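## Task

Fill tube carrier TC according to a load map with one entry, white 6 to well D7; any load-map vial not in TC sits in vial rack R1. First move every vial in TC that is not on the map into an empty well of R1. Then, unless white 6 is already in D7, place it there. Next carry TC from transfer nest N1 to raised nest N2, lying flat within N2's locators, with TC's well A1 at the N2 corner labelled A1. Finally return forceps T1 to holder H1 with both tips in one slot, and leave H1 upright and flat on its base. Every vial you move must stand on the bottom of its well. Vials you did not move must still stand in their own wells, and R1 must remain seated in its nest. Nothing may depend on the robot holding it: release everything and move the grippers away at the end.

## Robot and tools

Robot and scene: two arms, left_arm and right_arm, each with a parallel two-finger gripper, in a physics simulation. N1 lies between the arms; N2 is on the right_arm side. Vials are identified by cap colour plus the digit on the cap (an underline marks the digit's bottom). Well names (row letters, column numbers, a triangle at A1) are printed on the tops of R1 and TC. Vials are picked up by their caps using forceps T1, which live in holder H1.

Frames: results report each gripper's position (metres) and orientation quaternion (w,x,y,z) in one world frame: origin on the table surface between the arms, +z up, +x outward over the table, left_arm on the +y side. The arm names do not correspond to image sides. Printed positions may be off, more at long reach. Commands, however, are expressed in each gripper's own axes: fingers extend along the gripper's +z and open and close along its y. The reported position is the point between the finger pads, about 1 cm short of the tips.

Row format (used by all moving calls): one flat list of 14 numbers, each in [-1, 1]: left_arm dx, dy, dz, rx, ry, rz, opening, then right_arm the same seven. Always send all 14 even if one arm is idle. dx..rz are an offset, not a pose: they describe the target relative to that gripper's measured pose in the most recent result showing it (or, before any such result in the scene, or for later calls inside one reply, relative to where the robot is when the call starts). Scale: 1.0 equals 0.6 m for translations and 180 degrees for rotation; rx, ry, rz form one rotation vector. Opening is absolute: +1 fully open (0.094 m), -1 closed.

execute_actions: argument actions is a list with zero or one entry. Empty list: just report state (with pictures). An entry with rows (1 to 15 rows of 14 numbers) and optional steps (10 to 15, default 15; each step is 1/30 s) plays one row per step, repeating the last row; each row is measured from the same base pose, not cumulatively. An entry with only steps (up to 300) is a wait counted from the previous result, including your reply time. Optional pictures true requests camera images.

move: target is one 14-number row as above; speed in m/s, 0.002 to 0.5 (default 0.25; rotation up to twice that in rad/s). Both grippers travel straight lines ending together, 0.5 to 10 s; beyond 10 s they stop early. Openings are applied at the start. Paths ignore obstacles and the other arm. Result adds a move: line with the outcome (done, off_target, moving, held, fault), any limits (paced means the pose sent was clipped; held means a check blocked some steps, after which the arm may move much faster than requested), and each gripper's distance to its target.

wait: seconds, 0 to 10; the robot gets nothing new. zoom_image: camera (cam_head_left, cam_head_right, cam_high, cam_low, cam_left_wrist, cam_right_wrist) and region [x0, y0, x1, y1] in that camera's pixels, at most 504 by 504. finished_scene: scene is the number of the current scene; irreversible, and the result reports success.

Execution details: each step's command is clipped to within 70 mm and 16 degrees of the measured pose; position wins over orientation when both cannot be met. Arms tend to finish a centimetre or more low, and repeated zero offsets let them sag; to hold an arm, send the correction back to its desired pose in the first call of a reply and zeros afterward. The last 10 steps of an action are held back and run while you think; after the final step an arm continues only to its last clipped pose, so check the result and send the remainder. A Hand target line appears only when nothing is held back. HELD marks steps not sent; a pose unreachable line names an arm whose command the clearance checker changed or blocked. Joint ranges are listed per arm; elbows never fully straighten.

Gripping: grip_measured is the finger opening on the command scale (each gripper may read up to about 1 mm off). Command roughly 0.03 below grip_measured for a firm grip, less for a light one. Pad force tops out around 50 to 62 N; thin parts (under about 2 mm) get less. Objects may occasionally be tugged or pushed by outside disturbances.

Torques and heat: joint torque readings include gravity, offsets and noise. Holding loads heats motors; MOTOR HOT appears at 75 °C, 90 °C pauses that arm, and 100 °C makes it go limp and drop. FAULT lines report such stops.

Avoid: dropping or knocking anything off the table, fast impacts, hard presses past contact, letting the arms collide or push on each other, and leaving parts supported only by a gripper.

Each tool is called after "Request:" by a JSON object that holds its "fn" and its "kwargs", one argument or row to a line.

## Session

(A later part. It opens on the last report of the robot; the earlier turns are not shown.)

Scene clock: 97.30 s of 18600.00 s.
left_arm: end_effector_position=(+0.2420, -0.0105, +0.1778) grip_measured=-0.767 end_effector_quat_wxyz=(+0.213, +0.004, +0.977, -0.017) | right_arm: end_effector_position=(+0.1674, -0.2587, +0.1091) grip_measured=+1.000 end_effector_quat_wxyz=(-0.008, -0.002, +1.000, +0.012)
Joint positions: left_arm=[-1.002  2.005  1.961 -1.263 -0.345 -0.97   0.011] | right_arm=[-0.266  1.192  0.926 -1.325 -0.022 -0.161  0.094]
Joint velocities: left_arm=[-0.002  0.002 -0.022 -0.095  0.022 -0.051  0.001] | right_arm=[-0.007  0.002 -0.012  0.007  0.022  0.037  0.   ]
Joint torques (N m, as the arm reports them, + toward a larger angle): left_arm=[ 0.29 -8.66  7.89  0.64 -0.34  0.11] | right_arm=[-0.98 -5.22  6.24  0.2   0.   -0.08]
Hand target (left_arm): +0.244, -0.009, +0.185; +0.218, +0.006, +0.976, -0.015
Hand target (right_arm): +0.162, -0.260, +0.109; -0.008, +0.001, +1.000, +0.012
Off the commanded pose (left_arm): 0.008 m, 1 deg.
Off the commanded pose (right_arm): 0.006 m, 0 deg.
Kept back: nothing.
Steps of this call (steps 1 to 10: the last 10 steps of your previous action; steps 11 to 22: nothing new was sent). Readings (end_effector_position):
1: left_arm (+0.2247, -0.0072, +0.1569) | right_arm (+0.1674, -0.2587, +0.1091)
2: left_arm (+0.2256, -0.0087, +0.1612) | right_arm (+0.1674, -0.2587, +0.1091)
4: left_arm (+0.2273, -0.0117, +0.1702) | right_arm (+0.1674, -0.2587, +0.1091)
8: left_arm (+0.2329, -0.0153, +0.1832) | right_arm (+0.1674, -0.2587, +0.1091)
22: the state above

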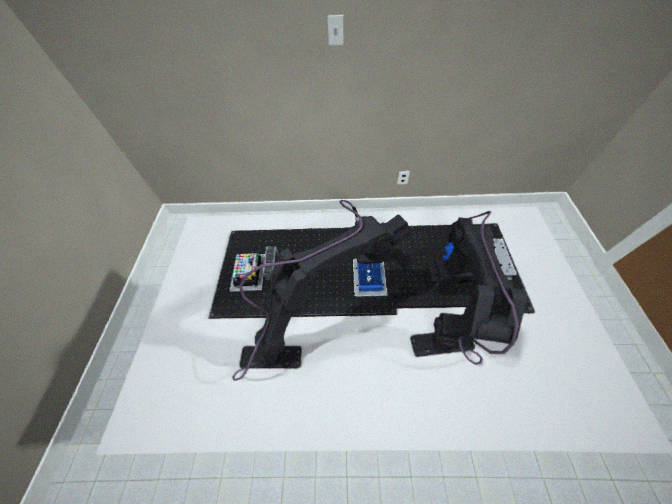

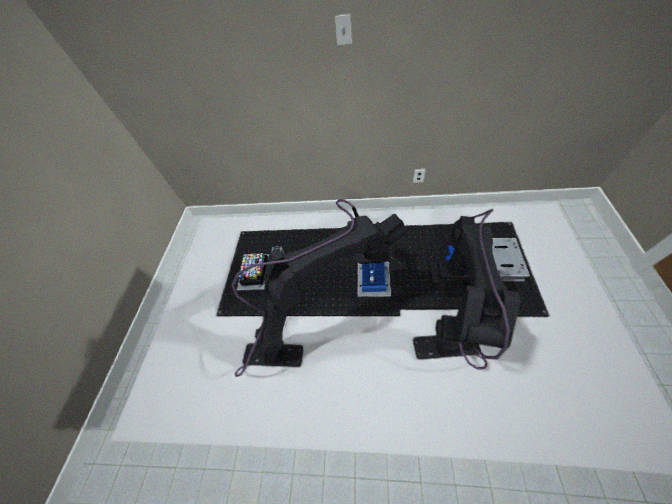

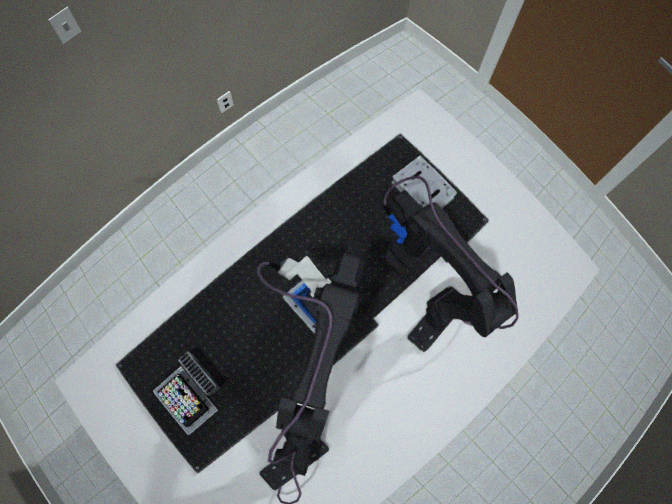

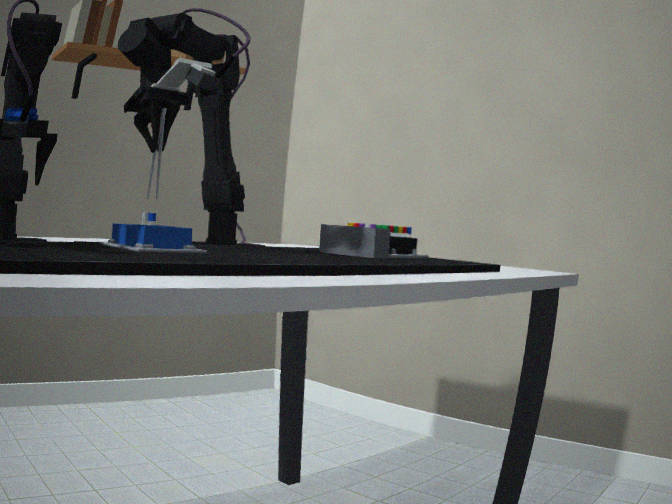

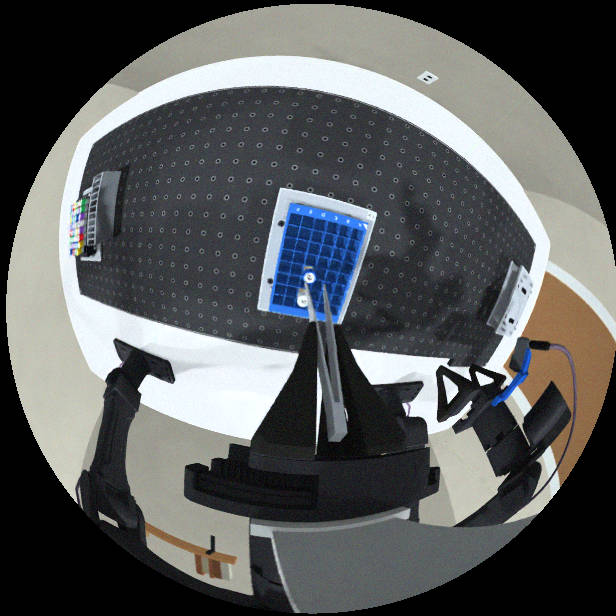

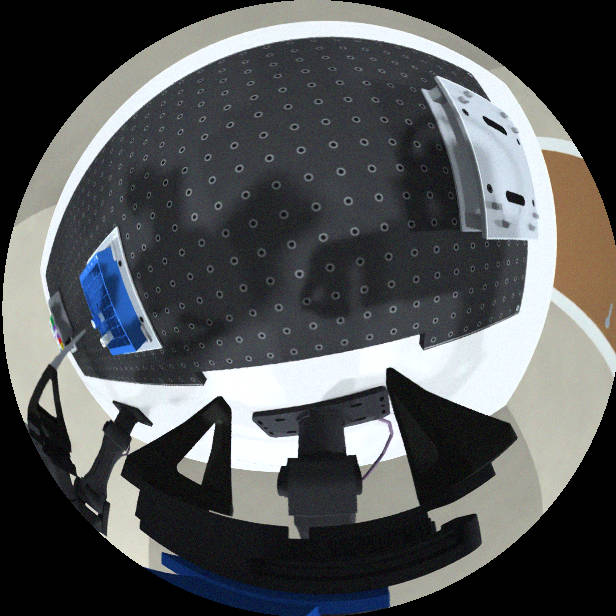

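Request:
{"fn": "execute_actions", "kwargs": {
  "actions": [
    {"rows":[[-0.0083,0.0015,-0.0076,-0.0022,-0.0026,0.0018,-0.765,0.009,-0.002,0,0,0,0.002,1],[-0.0078,0.0017,-0.006,-0.0022,-0.0026,0.0018,-0.765,0.009,-0.002,0,0,0,0.002,1],[-0.0073,0.0018,-0.0044,-0.0022,-0.0026,0.0018,-0.765,0.009,-0.002,0,0,0,0.002,1],[-0.0068,0.002,-0.0028,-0.0022,-0.0026,0.0018,-0.765,0.009,-0.002,0,0,0,0.002,1],[-0.0063,0.0022,-0.0012,-0.0022,-0.0026,0.0018,-0.765,0.009,-0.002,0,0,0,0.002,1],[-0.0058,0.0023,0.0004,-0.0022,-0.0026,0.0018,-0.765,0.009,-0.002,0,0,0,0.002,1],[-0.0053,0.0025,0.002,-0.0022,-0.0026,0.0018,-0.765,0.009,-0.002,0,0,0,0.002,1],[-0.0048,0.0027,0.0036,-0.0022,-0.0026,0.0018,-0.765,0.009,-0.002,0,0,0,0.002,1],[-0.0043,0.0029,0.0052,-0.0022,-0.0026,0.0018,-0.765,0.009,-0.002,0,0,0,0.002,1],[-0.0038,0.003,0.0068,-0.0022,-0.0026,0.0018,-0.765,0.009,-0.002,0,0,0,0.002,1],[-0.0033,0.0032,0.0084,-0.0022,-0.0026,0.0018,-0.765,0.009,-0.002,0,0,0,0.002,1],[-0.0028,0.0034,0.01,-0.0022,-0.0026,0.0018,-0.765,0.009,-0.002,0,0,0,0.002,1],[-0.0023,0.0036,0.0116,-0.0022,-0.0026,0.0018,-0.765,0.009,-0.002,0,0,0,0.002,1],[-0.0018,0.0037,0.0132,-0.0022,-0.0026,0.0018,-0.765,0.009,-0.002,0,0,0,0.002,1],[-0.0014,0.0039,0.0148,-0.0022,-0.0026,0.0018,-0.765,0.009,-0.002,0,0,0,0.002,1]],"steps":15}
  ]
}}

Request:
{"fn": "wait", "kwargs": {
  "seconds": 0.3
}}

Request:
{"fn": "zoom_image", "kwargs": {
  "camera": "cam_left_wrist",
  "region": [285,245,345,305]
}}

Scene clock: 99.40 s of 18600.00 s.
left_arm: end_effector_position=(+0.2417, -0.0101, +0.1777) grip_measured=-0.767 end_effector_quat_wxyz=(+0.213, +0.005, +0.977, -0.016) | right_arm: end_effector_position=(+0.1674, -0.2587, +0.1091) grip_measured=+1.000 end_effector_quat_wxyz=(-0.008, -0.002, +1.000, +0.012)
Joint positions: left_arm=[-1.002  2.005  1.961 -1.266 -0.345 -0.969  0.011] | right_arm=[-0.266  1.192  0.926 -1.325 -0.022 -0.161  0.094]
Joint velocities: left_arm=[-0.012  0.007  0.032 -0.007 -0.007 -0.007 -0.   ] | right_arm=[-0.017  0.002  0.007 -0.051  0.022  0.066  0.   ]
Joint torques (N m, as the arm reports them, + toward a larger angle): left_arm=[ 0.39 -8.54  6.65  0.77 -0.34  0.09] | right_arm=[-0.94 -5.19  6.25  0.19 -0.02 -0.07]
Steps of this call (steps 1 to 58: nothing new was sent; steps 59 to 63: the first 5 steps of this action). Readings (end_effector_position):
59: left_arm (+0.2417, -0.0101, +0.1777) | right_arm (+0.1674, -0.2587, +0.1091)
60: left_arm (+0.2417, -0.0101, +0.1777) | right_arm (+0.1674, -0.2587, +0.1091)
62: left_arm (+0.2417, -0.0101, +0.1777) | right_arm (+0.1674, -0.2587, +0.1091)
63: the state above

Scene clock: 100.03 s of 18600.00 s.
left_arm: end_effector_position=(+0.2412, -0.0092, +0.1705) grip_measured=-0.767 end_effector_quat_wxyz=(+0.210, +0.007, +0.978, -0.011) | right_arm: end_effector_position=(+0.1674, -0.2587, +0.1091) grip_measured=+1.000 end_effector_quat_wxyz=(-0.008, -0.002, +1.000, +0.012)
Joint positions: left_arm=[-1.002  2.005  1.935 -1.249 -0.345 -0.966  0.011] | right_arm=[-0.266  1.192  0.926 -1.325 -0.022 -0.161  0.094]
Joint velocities: left_arm=[ 0.012 -0.012  0.012  0.051 -0.022 -0.051 -0.001] | right_arm=[ 0.007  0.002  0.002 -0.007 -0.007  0.037  0.   ]
Joint torques (N m, as the arm reports them, + toward a larger angle): left_arm=[ 0.7  -8.96  4.77  0.96 -0.32  0.1 ] | right_arm=[-0.95 -5.19  6.27  0.19  0.   -0.07]
Hand target (left_arm): +0.246, -0.008, +0.170; +0.217, +0.006, +0.976, -0.012
Hand target (right_arm): +0.162, -0.260, +0.109; -0.008, +0.001, +1.000, +0.012
Off the commanded pose (left_arm): 0.005 m, 1 deg.
Off the commanded pose (right_arm): 0.006 m, 0 deg.
Kept back: nothing.
Steps of this call (steps 1 to 10: the last 10 steps of your previous action; steps 11 to 19: nothing new was sent). Readings (end_effector_position):
1: left_arm (+0.2417, -0.0101, +0.1777) | right_arm (+0.1674, -0.2587, +0.1091)
2: left_arm (+0.2417, -0.0101, +0.1777) | right_arm (+0.1674, -0.2587, +0.1091)
4: left_arm (+0.2417, -0.0101, +0.1777) | right_arm (+0.1674, -0.2587, +0.1091)
8: left_arm (+0.2418, -0.0102, +0.1767) | right_arm (+0.1674, -0.2587, +0.1091)
19: the state above

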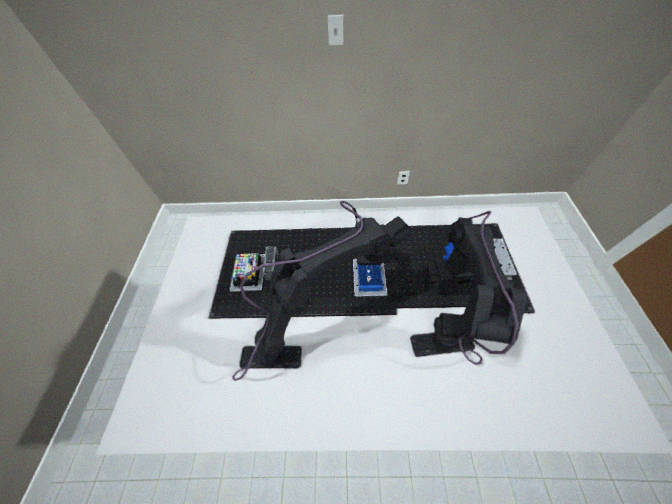

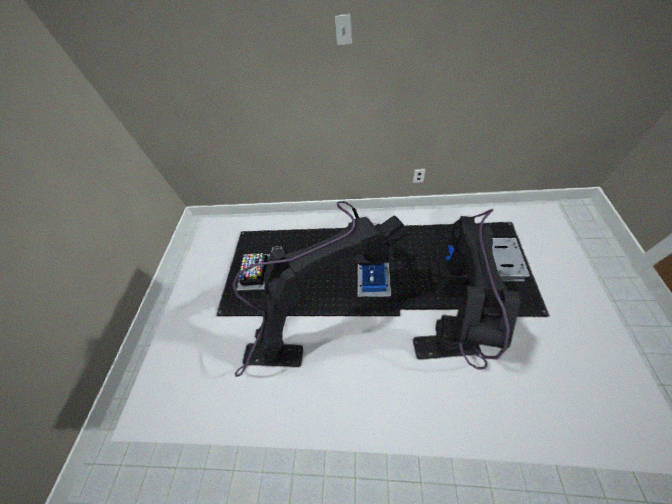

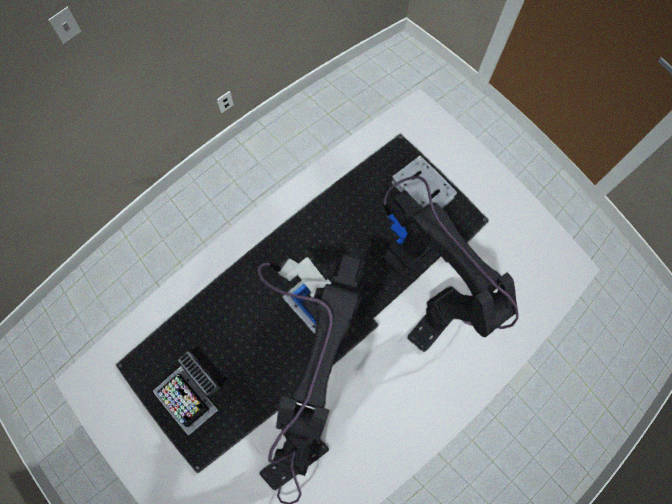

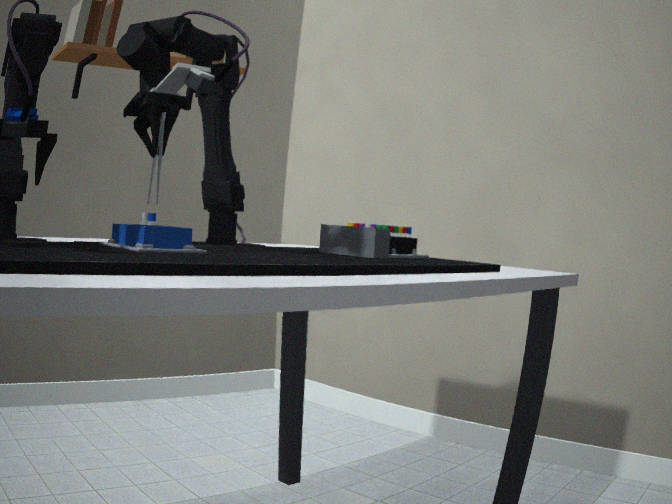

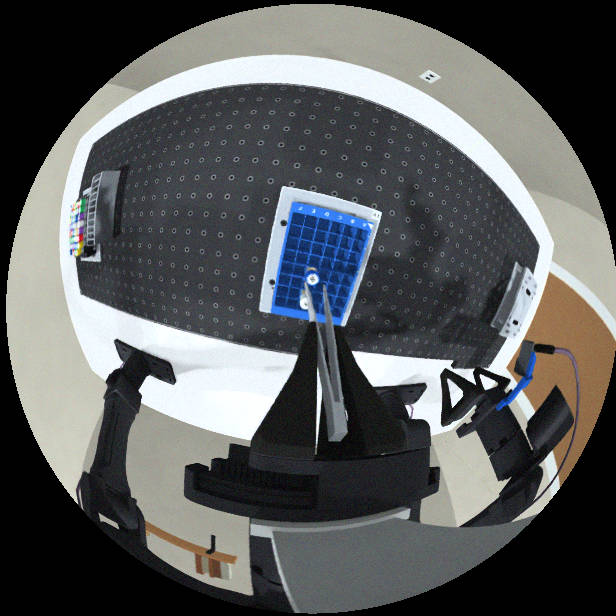

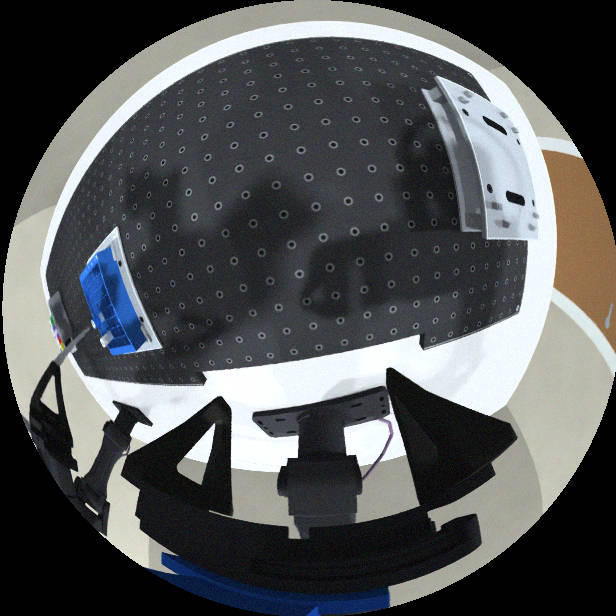

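Region (285, 245, 345, 305) of cam_left_wrist's 616x616 image, scaled by 8.400, with more detail than that image has.

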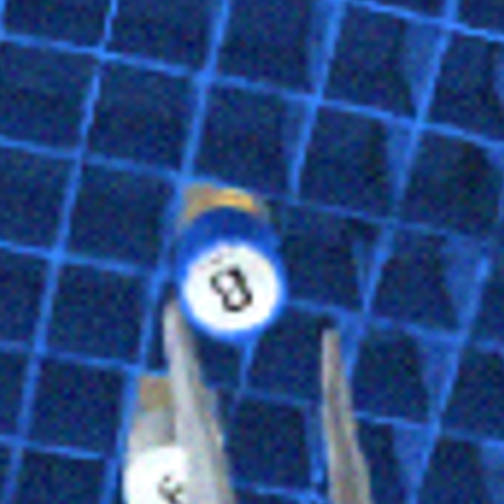

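Request:
{"fn": "execute_actions", "kwargs": {
  "actions": [
    {"rows":[[-0.0092,0.0022,0.0051,0.0011,-0.0046,-0.0008,-0.765,0.009,-0.002,0,0,0,0.002,1],[-0.0087,0.0022,0.0062,0.0011,-0.0046,-0.0008,-0.765,0.009,-0.002,0,0,0,0.002,1],[-0.0082,0.0023,0.0073,0.0011,-0.0046,-0.0008,-0.765,0.009,-0.002,0,0,0,0.002,1],[-0.0077,0.0023,0.0084,0.0011,-0.0046,-0.0008,-0.765,0.009,-0.002,0,0,0,0.002,1],[-0.0072,0.0023,0.0095,0.0011,-0.0046,-0.0008,-0.765,0.009,-0.002,0,0,0,0.002,1],[-0.0067,0.0023,0.0106,0.0011,-0.0046,-0.0008,-0.765,0.009,-0.002,0,0,0,0.002,1],[-0.0062,0.0024,0.0117,0.0011,-0.0046,-0.0008,-0.765,0.009,-0.002,0,0,0,0.002,1],[-0.0057,0.0024,0.0128,0.0011,-0.0046,-0.0008,-0.765,0.009,-0.002,0,0,0,0.002,1],[-0.0052,0.0024,0.0139,0.0011,-0.0046,-0.0008,-0.765,0.009,-0.002,0,0,0,0.002,1],[-0.0047,0.0025,0.015,0.0011,-0.0046,-0.0008,-0.765,0.009,-0.002,0,0,0,0.002,1],[-0.0042,0.0025,0.0161,0.0011,-0.0046,-0.0008,-0.765,0.009,-0.002,0,0,0,0.002,1],[-0.0038,0.0025,0.0172,0.0011,-0.0046,-0.0008,-0.765,0.009,-0.002,0,0,0,0.002,1]],"steps":15}
  ]
}}

Request:
{"fn": "wait", "kwargs": {
  "seconds": 0.2
}}

Request:
{"fn": "zoom_image", "kwargs": {
  "camera": "cam_left_wrist",
  "region": [285,245,345,305]
}}

Scene clock: 102.57 s of 18600.00 s.
left_arm: end_effector_position=(+0.2429, -0.0098, +0.1696) grip_measured=-0.767 end_effector_quat_wxyz=(+0.212, +0.006, +0.977, -0.013) | right_arm: end_effector_position=(+0.1674, -0.2587, +0.1091) grip_measured=+1.000 end_effector_quat_wxyz=(-0.008, -0.002, +1.000, +0.012)
Joint positions: left_arm=[-0.999  2.005  1.93  -1.238 -0.345 -0.963  0.011] | right_arm=[-0.266  1.192  0.926 -1.325 -0.022 -0.161  0.094]
Joint velocities: left_arm=[-0.002 -0.002 -0.09   0.007 -0.022 -0.11  -0.   ] | right_arm=[ 0.002 -0.007  0.002 -0.037  0.066  0.037  0.   ]
Joint torques (N m, as the arm reports them, + toward a larger angle): left_arm=[ 0.72 -9.24  4.17  0.93 -0.29  0.07] | right_arm=[-0.98 -5.17  6.24  0.2  -0.02 -0.07]
Steps of this call (steps 1 to 71: nothing new was sent; steps 72 to 76: the first 5 steps of this action). Readings (end_effector_position):
72: left_arm (+0.2416, -0.0096, +0.1706) | right_arm (+0.1674, -0.2587, +0.1091)
73: left_arm (+0.2419, -0.0097, +0.1707) | right_arm (+0.1674, -0.2587, +0.1091)
75: left_arm (+0.2426, -0.0099, +0.1703) | right_arm (+0.1674, -0.2587, +0.1091)
76: the state above

Scene clock: 103.10 s of 18600.00 s.
left_arm: end_effector_position=(+0.2430, -0.0090, +0.1602) grip_measured=-0.767 end_effector_quat_wxyz=(+0.210, +0.007, +0.978, -0.010) | right_arm: end_effector_position=(+0.1674, -0.2587, +0.1091) grip_measured=+1.000 end_effector_quat_wxyz=(-0.008, -0.002, +1.000, +0.012)
Joint positions: left_arm=[-0.998  2.005  1.894 -1.21  -0.345 -0.962  0.011] | right_arm=[-0.266  1.192  0.926 -1.325 -0.022 -0.161  0.094]
Joint velocities: left_arm=[-0.007  0.007  0.022  0.007 -0.022 -0.081 -0.001] | right_arm=[ 0.012 -0.002 -0.012 -0.007 -0.007 -0.066  0.   ]
Joint torques (N m, as the arm reports them, + toward a larger angle): left_arm=[ 0.69 -9.43  4.72  0.97 -0.29  0.09] | right_arm=[-0.94 -5.22  6.24  0.21 -0.01 -0.08]
Hand target (left_arm): +0.248, -0.008, +0.162; +0.217, +0.006, +0.976, -0.013
Hand target (right_arm): +0.162, -0.260, +0.109; -0.008, +0.001, +1.000, +0.012
Off the commanded pose (left_arm): 0.005 m, 1 deg.
Off the commanded pose (right_arm): 0.006 m, 0 deg.
Kept back: nothing.
Steps of this call (steps 1 to 10: the last 10 steps of your previous action; steps 11 to 16: nothing new was sent). Readings (end_effector_position):
1: left_arm (+0.2431, -0.0097, +0.1686) | right_arm (+0.1674, -0.2587, +0.1091)
2: left_arm (+0.2430, -0.0093, +0.1672) | right_arm (+0.1674, -0.2587, +0.1091)
4: left_arm (+0.2427, -0.0084, +0.1645) | right_arm (+0.1674, -0.2587, +0.1091)
8: left_arm (+0.2423, -0.0078, +0.1607) | right_arm (+0.1674, -0.2587, +0.1091)
16: the state above

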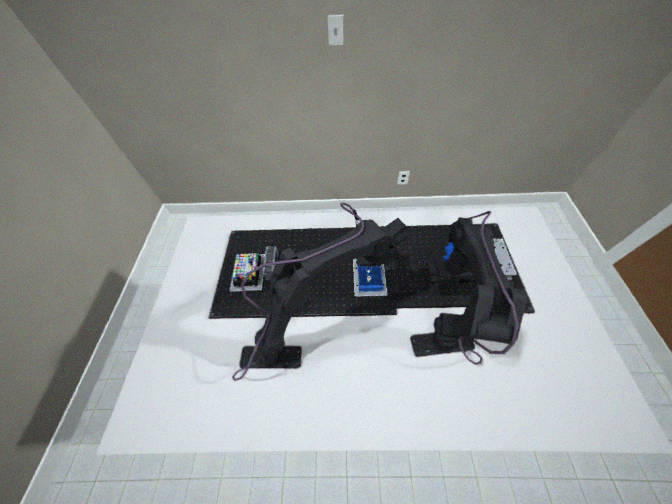

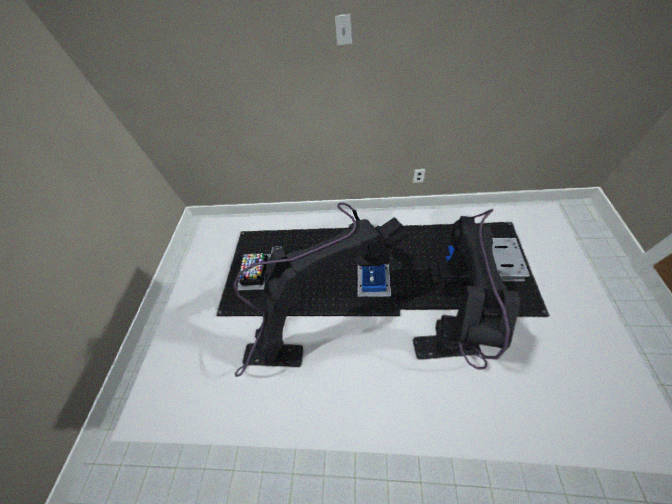

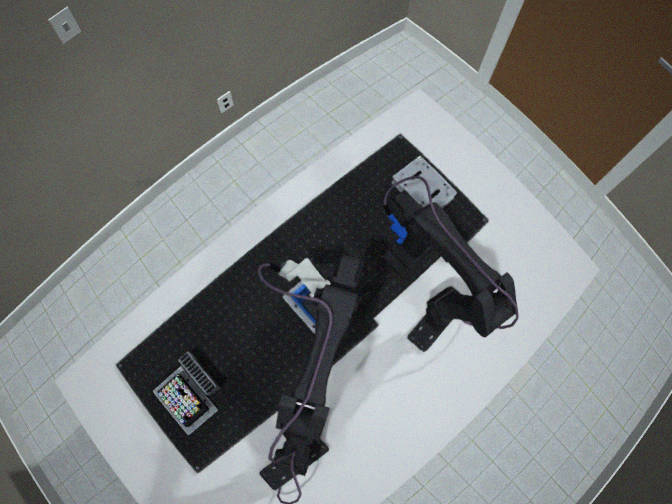

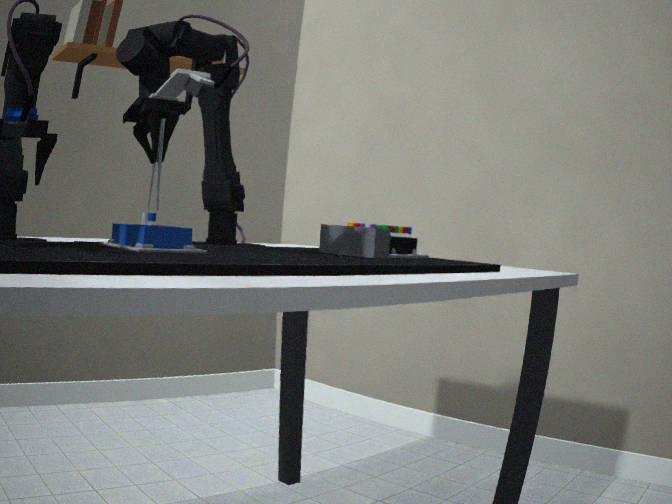

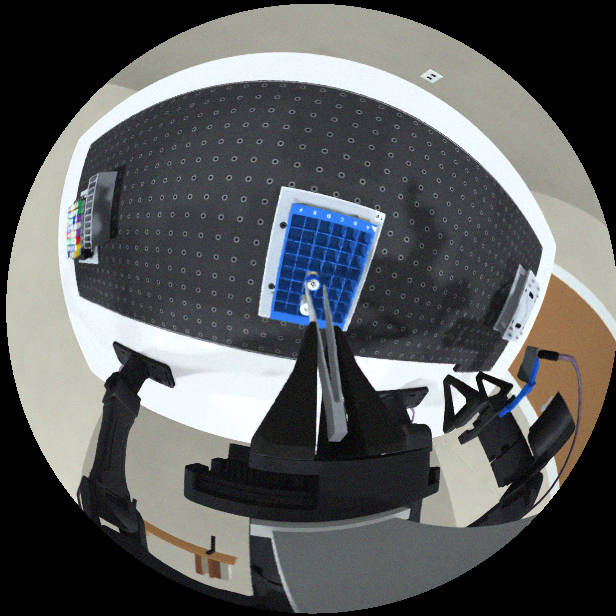

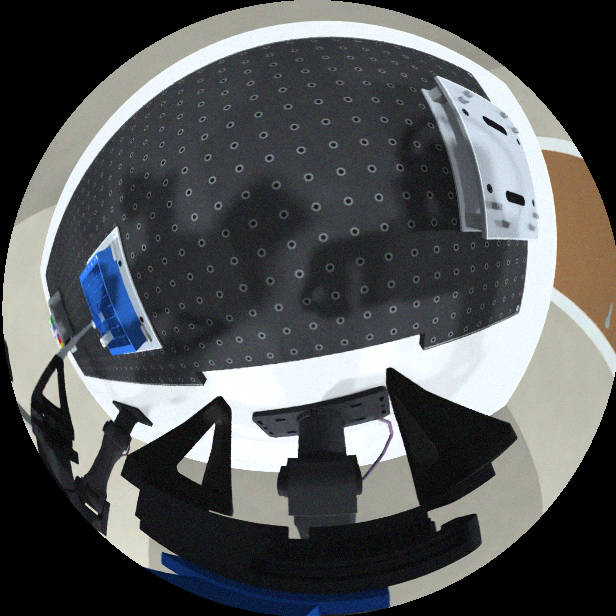

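Region (285, 245, 345, 305) of cam_left_wrist's 616x616 image, scaled by 8.400, with more detail than that image has.

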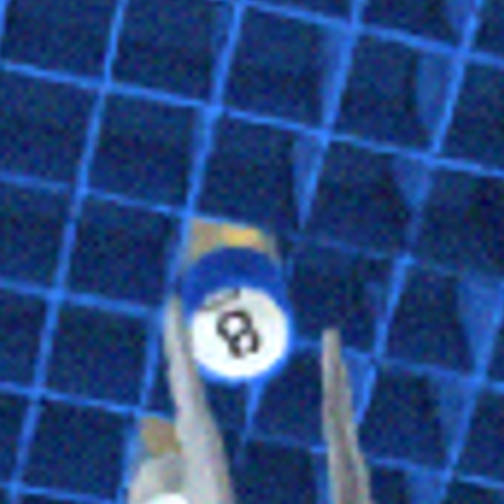

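Request:
{"fn": "execute_actions", "kwargs": {
  "actions": [
    {"rows":[[-0.0076,0.002,0.0013,0.0013,-0.004,-0.0008,-0.765,0.009,-0.002,0,0,0,0.002,1],[-0.0072,0.002,0.0024,0.0009,-0.0034,-0.0006,-0.765,0.009,-0.002,0,0,0,0.002,1],[-0.0067,0.002,0.0034,0.0005,-0.0028,-0.0004,-0.765,0.009,-0.002,0,0,0,0.002,1],[-0.0062,0.002,0.0044,0.0001,-0.0022,-0.0002,-0.765,0.009,-0.002,0,0,0,0.002,1],[-0.0058,0.002,0.0055,-0.0003,-0.0017,0,-0.765,0.009,-0.002,0,0,0,0.002,1],[-0.0053,0.002,0.0065,-0.0006,-0.0013,0,-0.765,0.009,-0.002,0,0,0,0.002,1],[-0.0048,0.002,0.0075,-0.0006,-0.0013,0,-0.765,0.009,-0.002,0,0,0,0.002,1],[-0.0044,0.002,0.0086,-0.0006,-0.0013,0,-0.765,0.009,-0.002,0,0,0,0.002,1],[-0.0039,0.002,0.0096,-0.0006,-0.0013,0,-0.765,0.009,-0.002,0,0,0,0.002,1],[-0.0034,0.002,0.0106,-0.0006,-0.0013,0,-0.765,0.009,-0.002,0,0,0,0.002,1],[-0.003,0.002,0.0117,-0.0006,-0.0013,0,-0.765,0.009,-0.002,0,0,0,0.002,1],[-0.0025,0.002,0.0127,-0.0006,-0.0013,0,-0.765,0.009,-0.002,0,0,0,0.002,1],[-0.002,0.002,0.0138,-0.0006,-0.0013,0,-0.765,0.009,-0.002,0,0,0,0.002,1],[-0.0016,0.002,0.0148,-0.0006,-0.0013,0,-0.765,0.009,-0.002,0,0,0,0.002,1]],"steps":15}
  ]
}}

Request:
{"fn": "wait", "kwargs": {
  "seconds": 0.3
}}

Request:
{"fn": "zoom_image", "kwargs": {
  "camera": "cam_left_wrist",
  "region": [285,245,345,305]
}}

Request:
{"fn": "zoom_image", "kwargs": {
  "camera": "cam_low",
  "region": [115,180,185,250]
}}

Scene clock: 105.10 s of 18600.00 s.
left_arm: end_effector_position=(+0.2433, -0.0093, +0.1603) grip_measured=-0.767 end_effector_quat_wxyz=(+0.210, +0.007, +0.978, -0.010) | right_arm: end_effector_position=(+0.1674, -0.2587, +0.1091) grip_measured=+1.000 end_effector_quat_wxyz=(-0.008, -0.002, +1.000, +0.012)
Joint positions: left_arm=[-0.998  2.005  1.894 -1.208 -0.345 -0.961  0.011] | right_arm=[-0.266  1.192  0.926 -1.325 -0.022 -0.161  0.094]
Joint velocities: left_arm=[-0.002 -0.012 -0.022  0.11  -0.022  0.081 -0.001] | right_arm=[ 0.007  0.002  0.002 -0.051  0.037 -0.081  0.   ]
Joint torques (N m, as the arm reports them, + toward a larger angle): left_arm=[ 0.8  -8.71  5.16  0.9  -0.25  0.06] | right_arm=[-0.96 -5.28  6.25  0.2  -0.02 -0.08]
Steps of this call (steps 1 to 55: nothing new was sent; steps 56 to 60: the first 5 steps of this action). Readings (end_effector_position):
56: left_arm (+0.2433, -0.0093, +0.1603) | right_arm (+0.1674, -0.2587, +0.1091)
57: left_arm (+0.2433, -0.0093, +0.1603) | right_arm (+0.1674, -0.2587, +0.1091)
59: left_arm (+0.2433, -0.0093, +0.1603) | right_arm (+0.1674, -0.2587, +0.1091)
60: the state above

Scene clock: 105.73 s of 18600.00 s.
left_arm: end_effector_position=(+0.2428, -0.0088, +0.1550) grip_measured=-0.767 end_effector_quat_wxyz=(+0.208, +0.008, +0.978, -0.008) | right_arm: end_effector_position=(+0.1674, -0.2587, +0.1091) grip_measured=+1.000 end_effector_quat_wxyz=(-0.008, -0.002, +1.000, +0.012)
Joint positions: left_arm=[-0.998  2.005  1.875 -1.195 -0.344 -0.961  0.011] | right_arm=[-0.266  1.192  0.926 -1.325 -0.022 -0.161  0.094]
Joint velocities: left_arm=[-0.022  0.002 -0.022  0.051 -0.037 -0.11  -0.001] | right_arm=[ 0.002 -0.012  0.007 -0.022  0.037 -0.022  0.   ]
Joint torques (N m, as the arm reports them, + toward a larger angle): left_arm=[ 0.8  -8.7   4.8   0.96 -0.26  0.09] | right_arm=[-0.95 -5.18  6.28  0.21 -0.01 -0.09]
Hand target (left_arm): +0.247, -0.008, +0.153; +0.212, +0.007, +0.977, -0.008
Hand target (right_arm): +0.162, -0.260, +0.109; -0.008, +0.001, +1.000, +0.012
Off the commanded pose (left_arm): 0.006 m, 0 deg.
Off the commanded pose (right_arm): 0.006 m, 0 deg.
Kept back: nothing.
Steps of this call (steps 1 to 10: the last 10 steps of your previous action; steps 11 to 19: nothing new was sent). Readings (end_effector_position):
1: left_arm (+0.2433, -0.0093, +0.1603) | right_arm (+0.1674, -0.2587, +0.1091)
2: left_arm (+0.2433, -0.0093, +0.1603) | right_arm (+0.1674, -0.2587, +0.1091)
4: left_arm (+0.2433, -0.0093, +0.1603) | right_arm (+0.1674, -0.2587, +0.1091)
8: left_arm (+0.2435, -0.0099, +0.1592) | right_arm (+0.1674, -0.2587, +0.1091)
19: the state above

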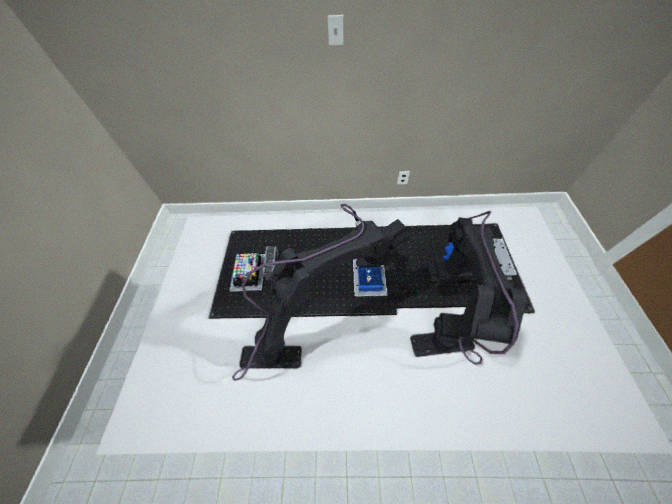

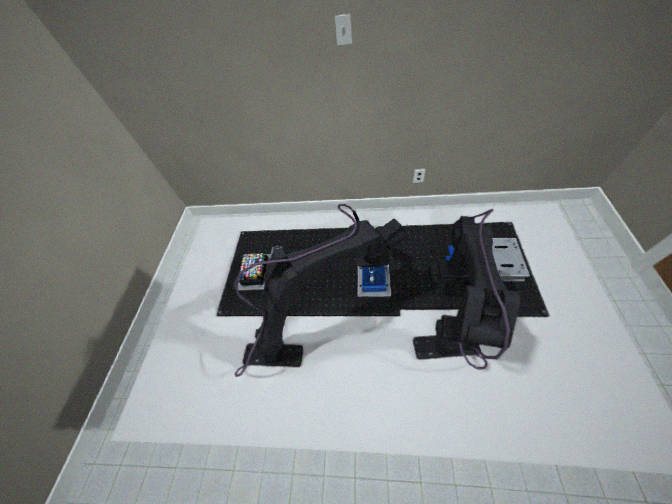

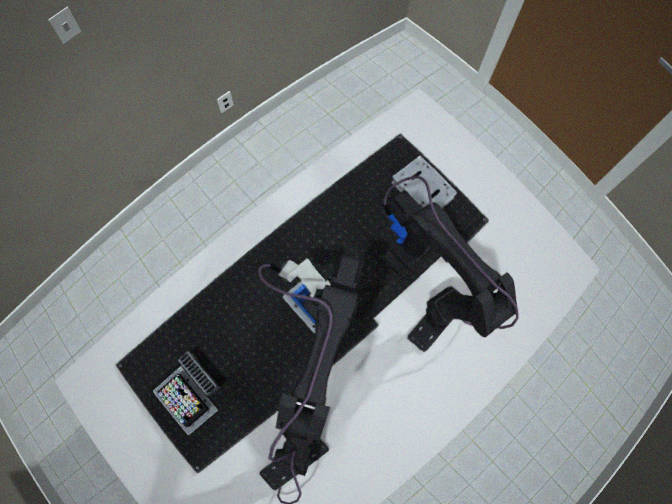

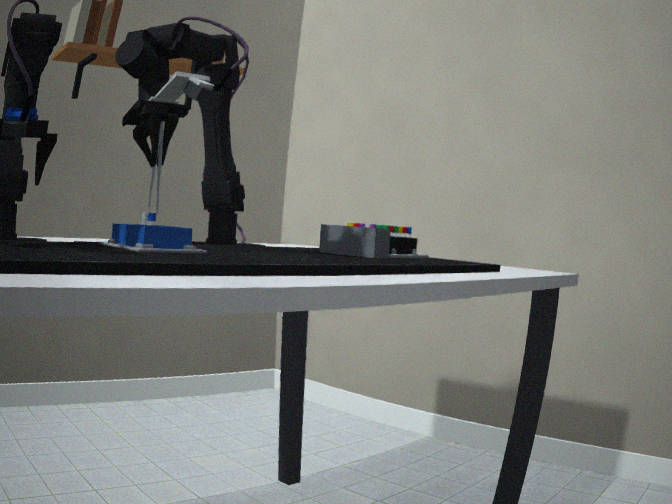

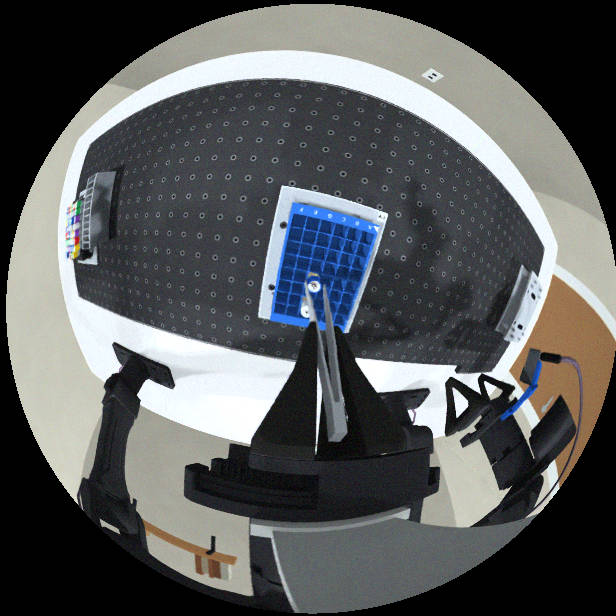

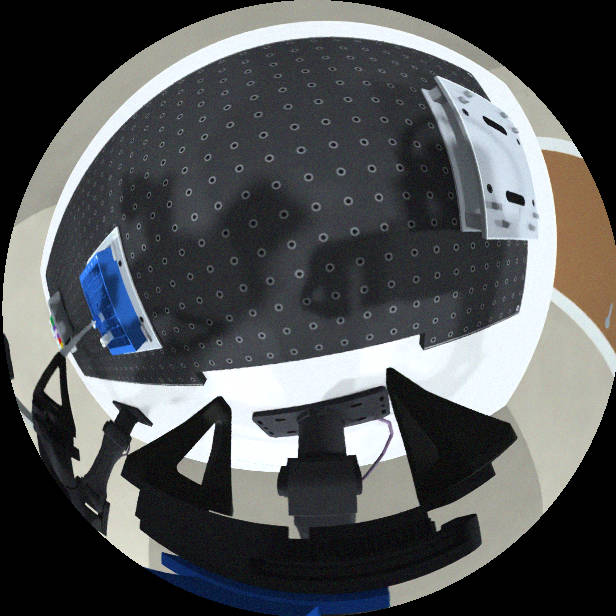

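Region (285, 245, 345, 305) of cam_left_wrist's 616x616 image, scaled by 8.400, with more detail than that image has.

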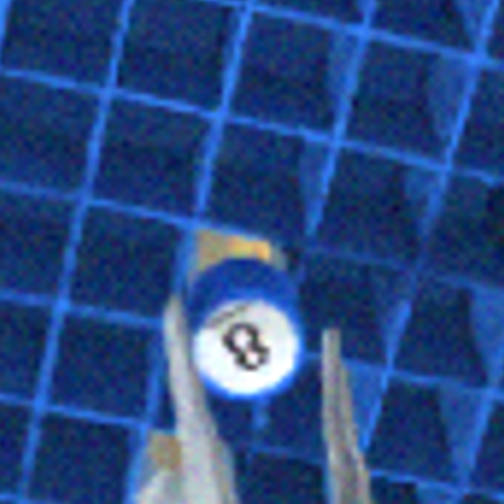

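Region (115, 180, 185, 250) of cam_low's 672x504 image, scaled by 7.200, with more detail than that image has.

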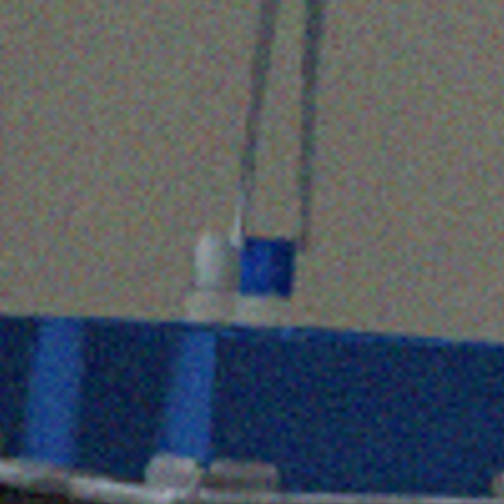

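Request:
{"fn": "execute_actions", "kwargs": {
  "actions": [
    {"rows":[[-0.0038,0.0008,0.0073,0.0004,-0.0026,-0.0006,-0.765,0.009,-0.002,0,0,0,0.002,1],[-0.0034,0.0008,0.0082,0.0004,-0.0026,-0.0006,-0.765,0.009,-0.002,0,0,0,0.002,1],[-0.003,0.0008,0.0092,0.0004,-0.0026,-0.0006,-0.765,0.009,-0.002,0,0,0,0.002,1],[-0.0026,0.0008,0.0101,0.0004,-0.0026,-0.0006,-0.765,0.009,-0.002,0,0,0,0.002,1],[-0.0022,0.0008,0.011,0.0004,-0.0026,-0.0006,-0.765,0.009,-0.002,0,0,0,0.002,1],[-0.0018,0.0008,0.0119,0.0004,-0.0026,-0.0006,-0.765,0.009,-0.002,0,0,0,0.002,1],[-0.0014,0.0008,0.0128,0.0004,-0.0026,-0.0006,-0.765,0.009,-0.002,0,0,0,0.002,1],[-0.001,0.0008,0.0138,0.0004,-0.0026,-0.0006,-0.765,0.009,-0.002,0,0,0,0.002,1],[-0.0006,0.0008,0.0147,0.0004,-0.0026,-0.0006,-0.765,0.009,-0.002,0,0,0,0.002,1],[-0.0002,0.0008,0.0156,0.0004,-0.0026,-0.0006,-0.765,0.009,-0.002,0,0,0,0.002,1]],"steps":15}
  ]
}}

Request:
{"fn": "wait", "kwargs": {
  "seconds": 0.2
}}

Request:
{"fn": "zoom_image", "kwargs": {
  "camera": "cam_left_wrist",
  "region": [285,245,345,305]
}}

Request:
{"fn": "zoom_image", "kwargs": {
  "camera": "cam_low",
  "region": [115,180,185,250]
}}

Scene clock: 107.23 s of 18600.00 s.
left_arm: end_effector_position=(+0.2434, -0.0098, +0.1541) grip_measured=-0.767 end_effector_quat_wxyz=(+0.209, +0.008, +0.978, -0.010) | right_arm: end_effector_position=(+0.1674, -0.2587, +0.1091) grip_measured=+1.000 end_effector_quat_wxyz=(-0.008, -0.002, +1.000, +0.012)
Joint positions: left_arm=[-0.998  2.005  1.87  -1.186 -0.344 -0.961  0.011] | right_arm=[-0.266  1.192  0.926 -1.325 -0.022 -0.161  0.094]
Joint velocities: left_arm=[-0.002 -0.032 -0.085  0.066  0.037 -0.022  0.   ] | right_arm=[ 0.007 -0.007 -0.012 -0.081 -0.007 -0.007  0.   ]
Joint torques (N m, as the arm reports them, + toward a larger angle): left_arm=[ 0.59 -9.05  4.39  0.91 -0.26  0.05] | right_arm=[-0.92 -5.21  6.26  0.19  0.01 -0.09]
Steps of this call (steps 1 to 40: nothing new was sent; steps 41 to 45: the first 5 steps of this action). Readings (end_effector_position):
41: left_arm (+0.2430, -0.0091, +0.1551) | right_arm (+0.1674, -0.2587, +0.1091)
42: left_arm (+0.2431, -0.0093, +0.1552) | right_arm (+0.1674, -0.2587, +0.1091)
44: left_arm (+0.2433, -0.0097, +0.1547) | right_arm (+0.1674, -0.2587, +0.1091)
45: the state above

Scene clock: 107.77 s of 18600.00 s.
left_arm: end_effector_position=(+0.2429, -0.0091, +0.1479) grip_measured=-0.767 end_effector_quat_wxyz=(+0.208, +0.008, +0.978, -0.007) | right_arm: end_effector_position=(+0.1674, -0.2587, +0.1091) grip_measured=+1.000 end_effector_quat_wxyz=(-0.008, -0.002, +1.000, +0.012)
Joint positions: left_arm=[-0.998  2.005  1.846 -1.168 -0.344 -0.961  0.011] | right_arm=[-0.266  1.192  0.926 -1.325 -0.022 -0.161  0.094]
Joint velocities: left_arm=[ 0.017  0.012  0.002 -0.037 -0.022 -0.022 -0.001] | right_arm=[-0.012 -0.007  0.002 -0.081 -0.037 -0.066  0.   ]
Joint torques (N m, as the arm reports them, + toward a larger angle): left_arm=[ 0.55 -9.04  4.73  0.94 -0.28  0.06] | right_arm=[-0.95 -5.22  6.25  0.19 -0.03 -0.09]
Hand target (left_arm): +0.247, -0.008, +0.147; +0.212, +0.007, +0.977, -0.009
Hand target (right_arm): +0.162, -0.260, +0.109; -0.008, +0.001, +1.000, +0.012
Off the commanded pose (left_arm): 0.004 m, 1 deg.
Off the commanded pose (right_arm): 0.006 m, 0 deg.
Kept back: nothing.
Steps of this call (steps 1 to 10: the last 10 steps of your previous action; steps 11 to 16: nothing new was sent). Readings (end_effector_position):
1: left_arm (+0.2433, -0.0097, +0.1531) | right_arm (+0.1674, -0.2587, +0.1091)
2: left_arm (+0.2430, -0.0092, +0.1518) | right_arm (+0.1674, -0.2587, +0.1091)
4: left_arm (+0.2425, -0.0084, +0.1496) | right_arm (+0.1674, -0.2587, +0.1091)
8: left_arm (+0.2423, -0.0080, +0.1475) | right_arm (+0.1674, -0.2587, +0.1091)
16: the state above

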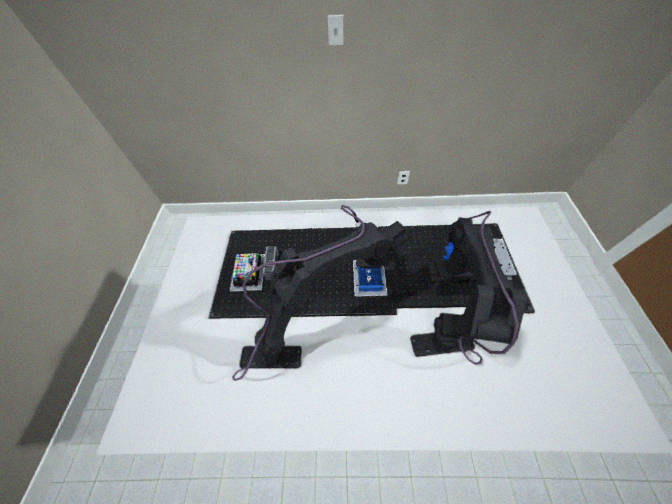

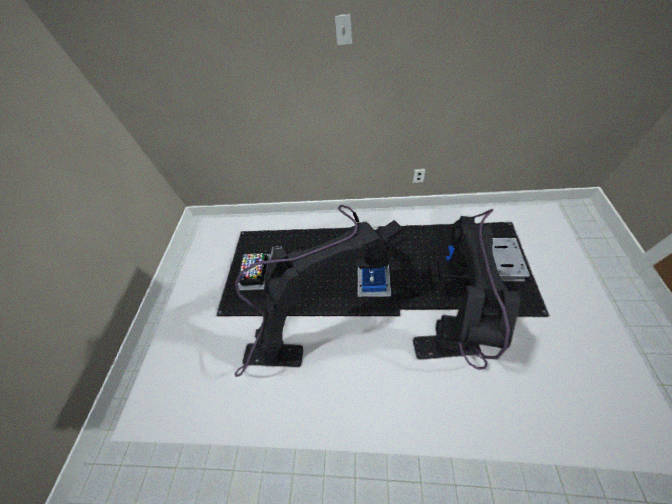

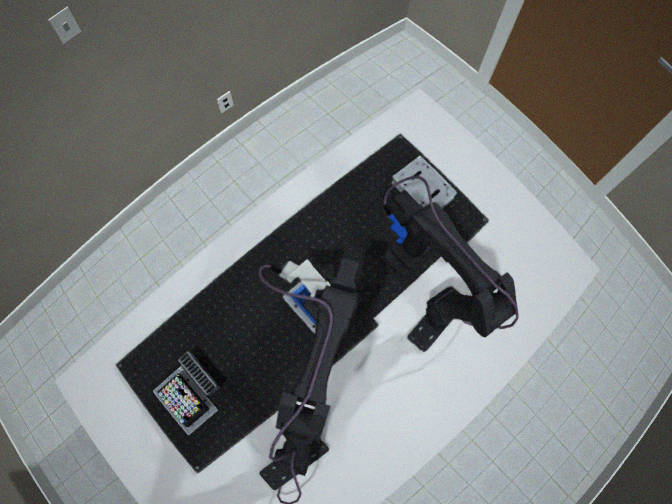

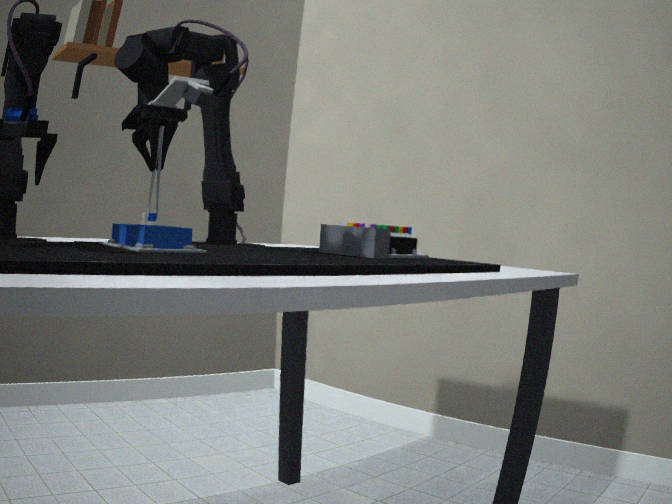

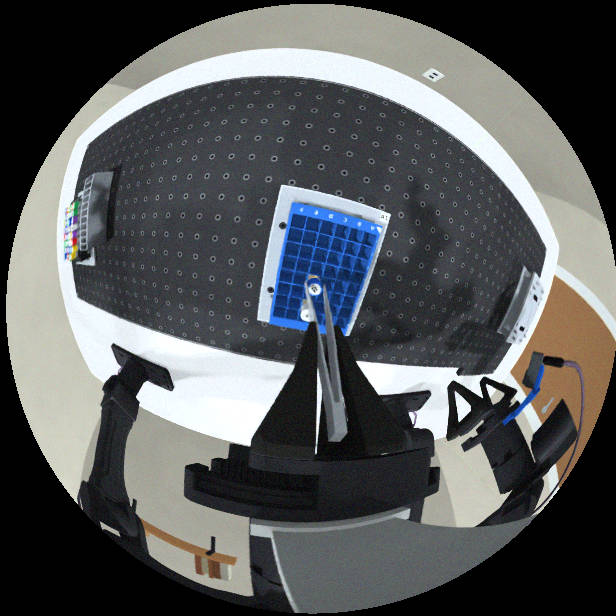

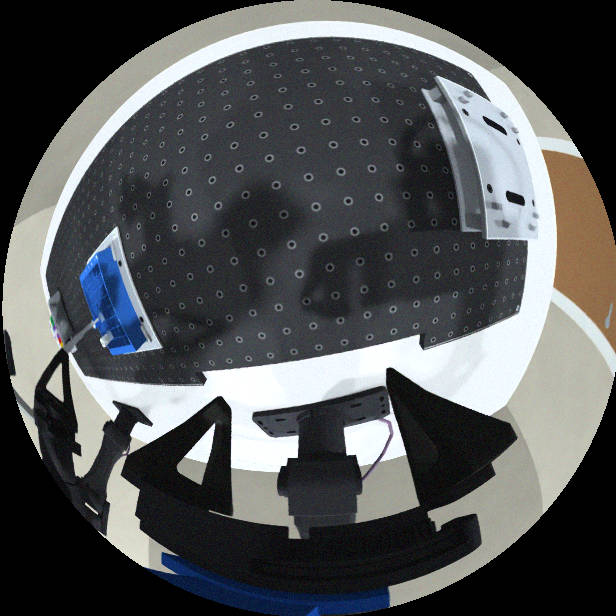

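Region (285, 245, 345, 305) of cam_left_wrist's 616x616 image, scaled by 8.400, with more detail than that image has.

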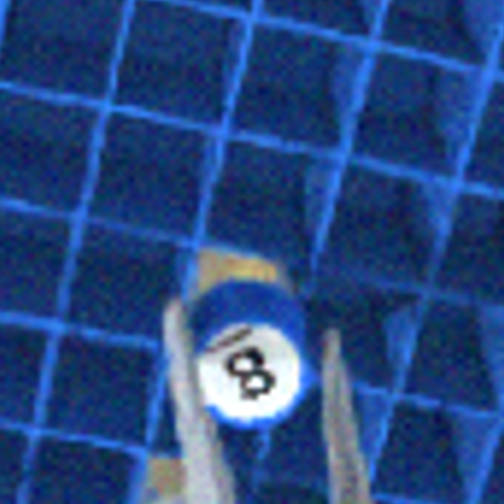

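Region (115, 180, 185, 250) of cam_low's 672x504 image, scaled by 7.200, with more detail than that image has.

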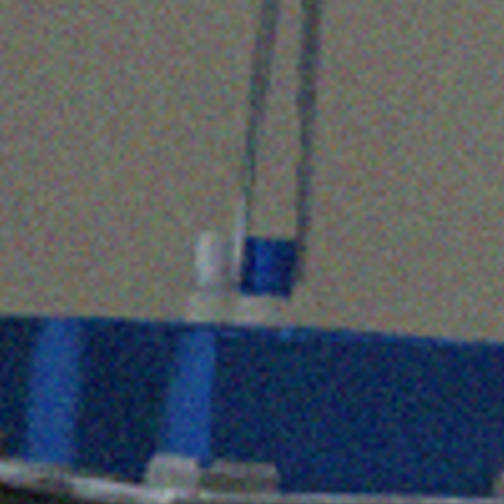

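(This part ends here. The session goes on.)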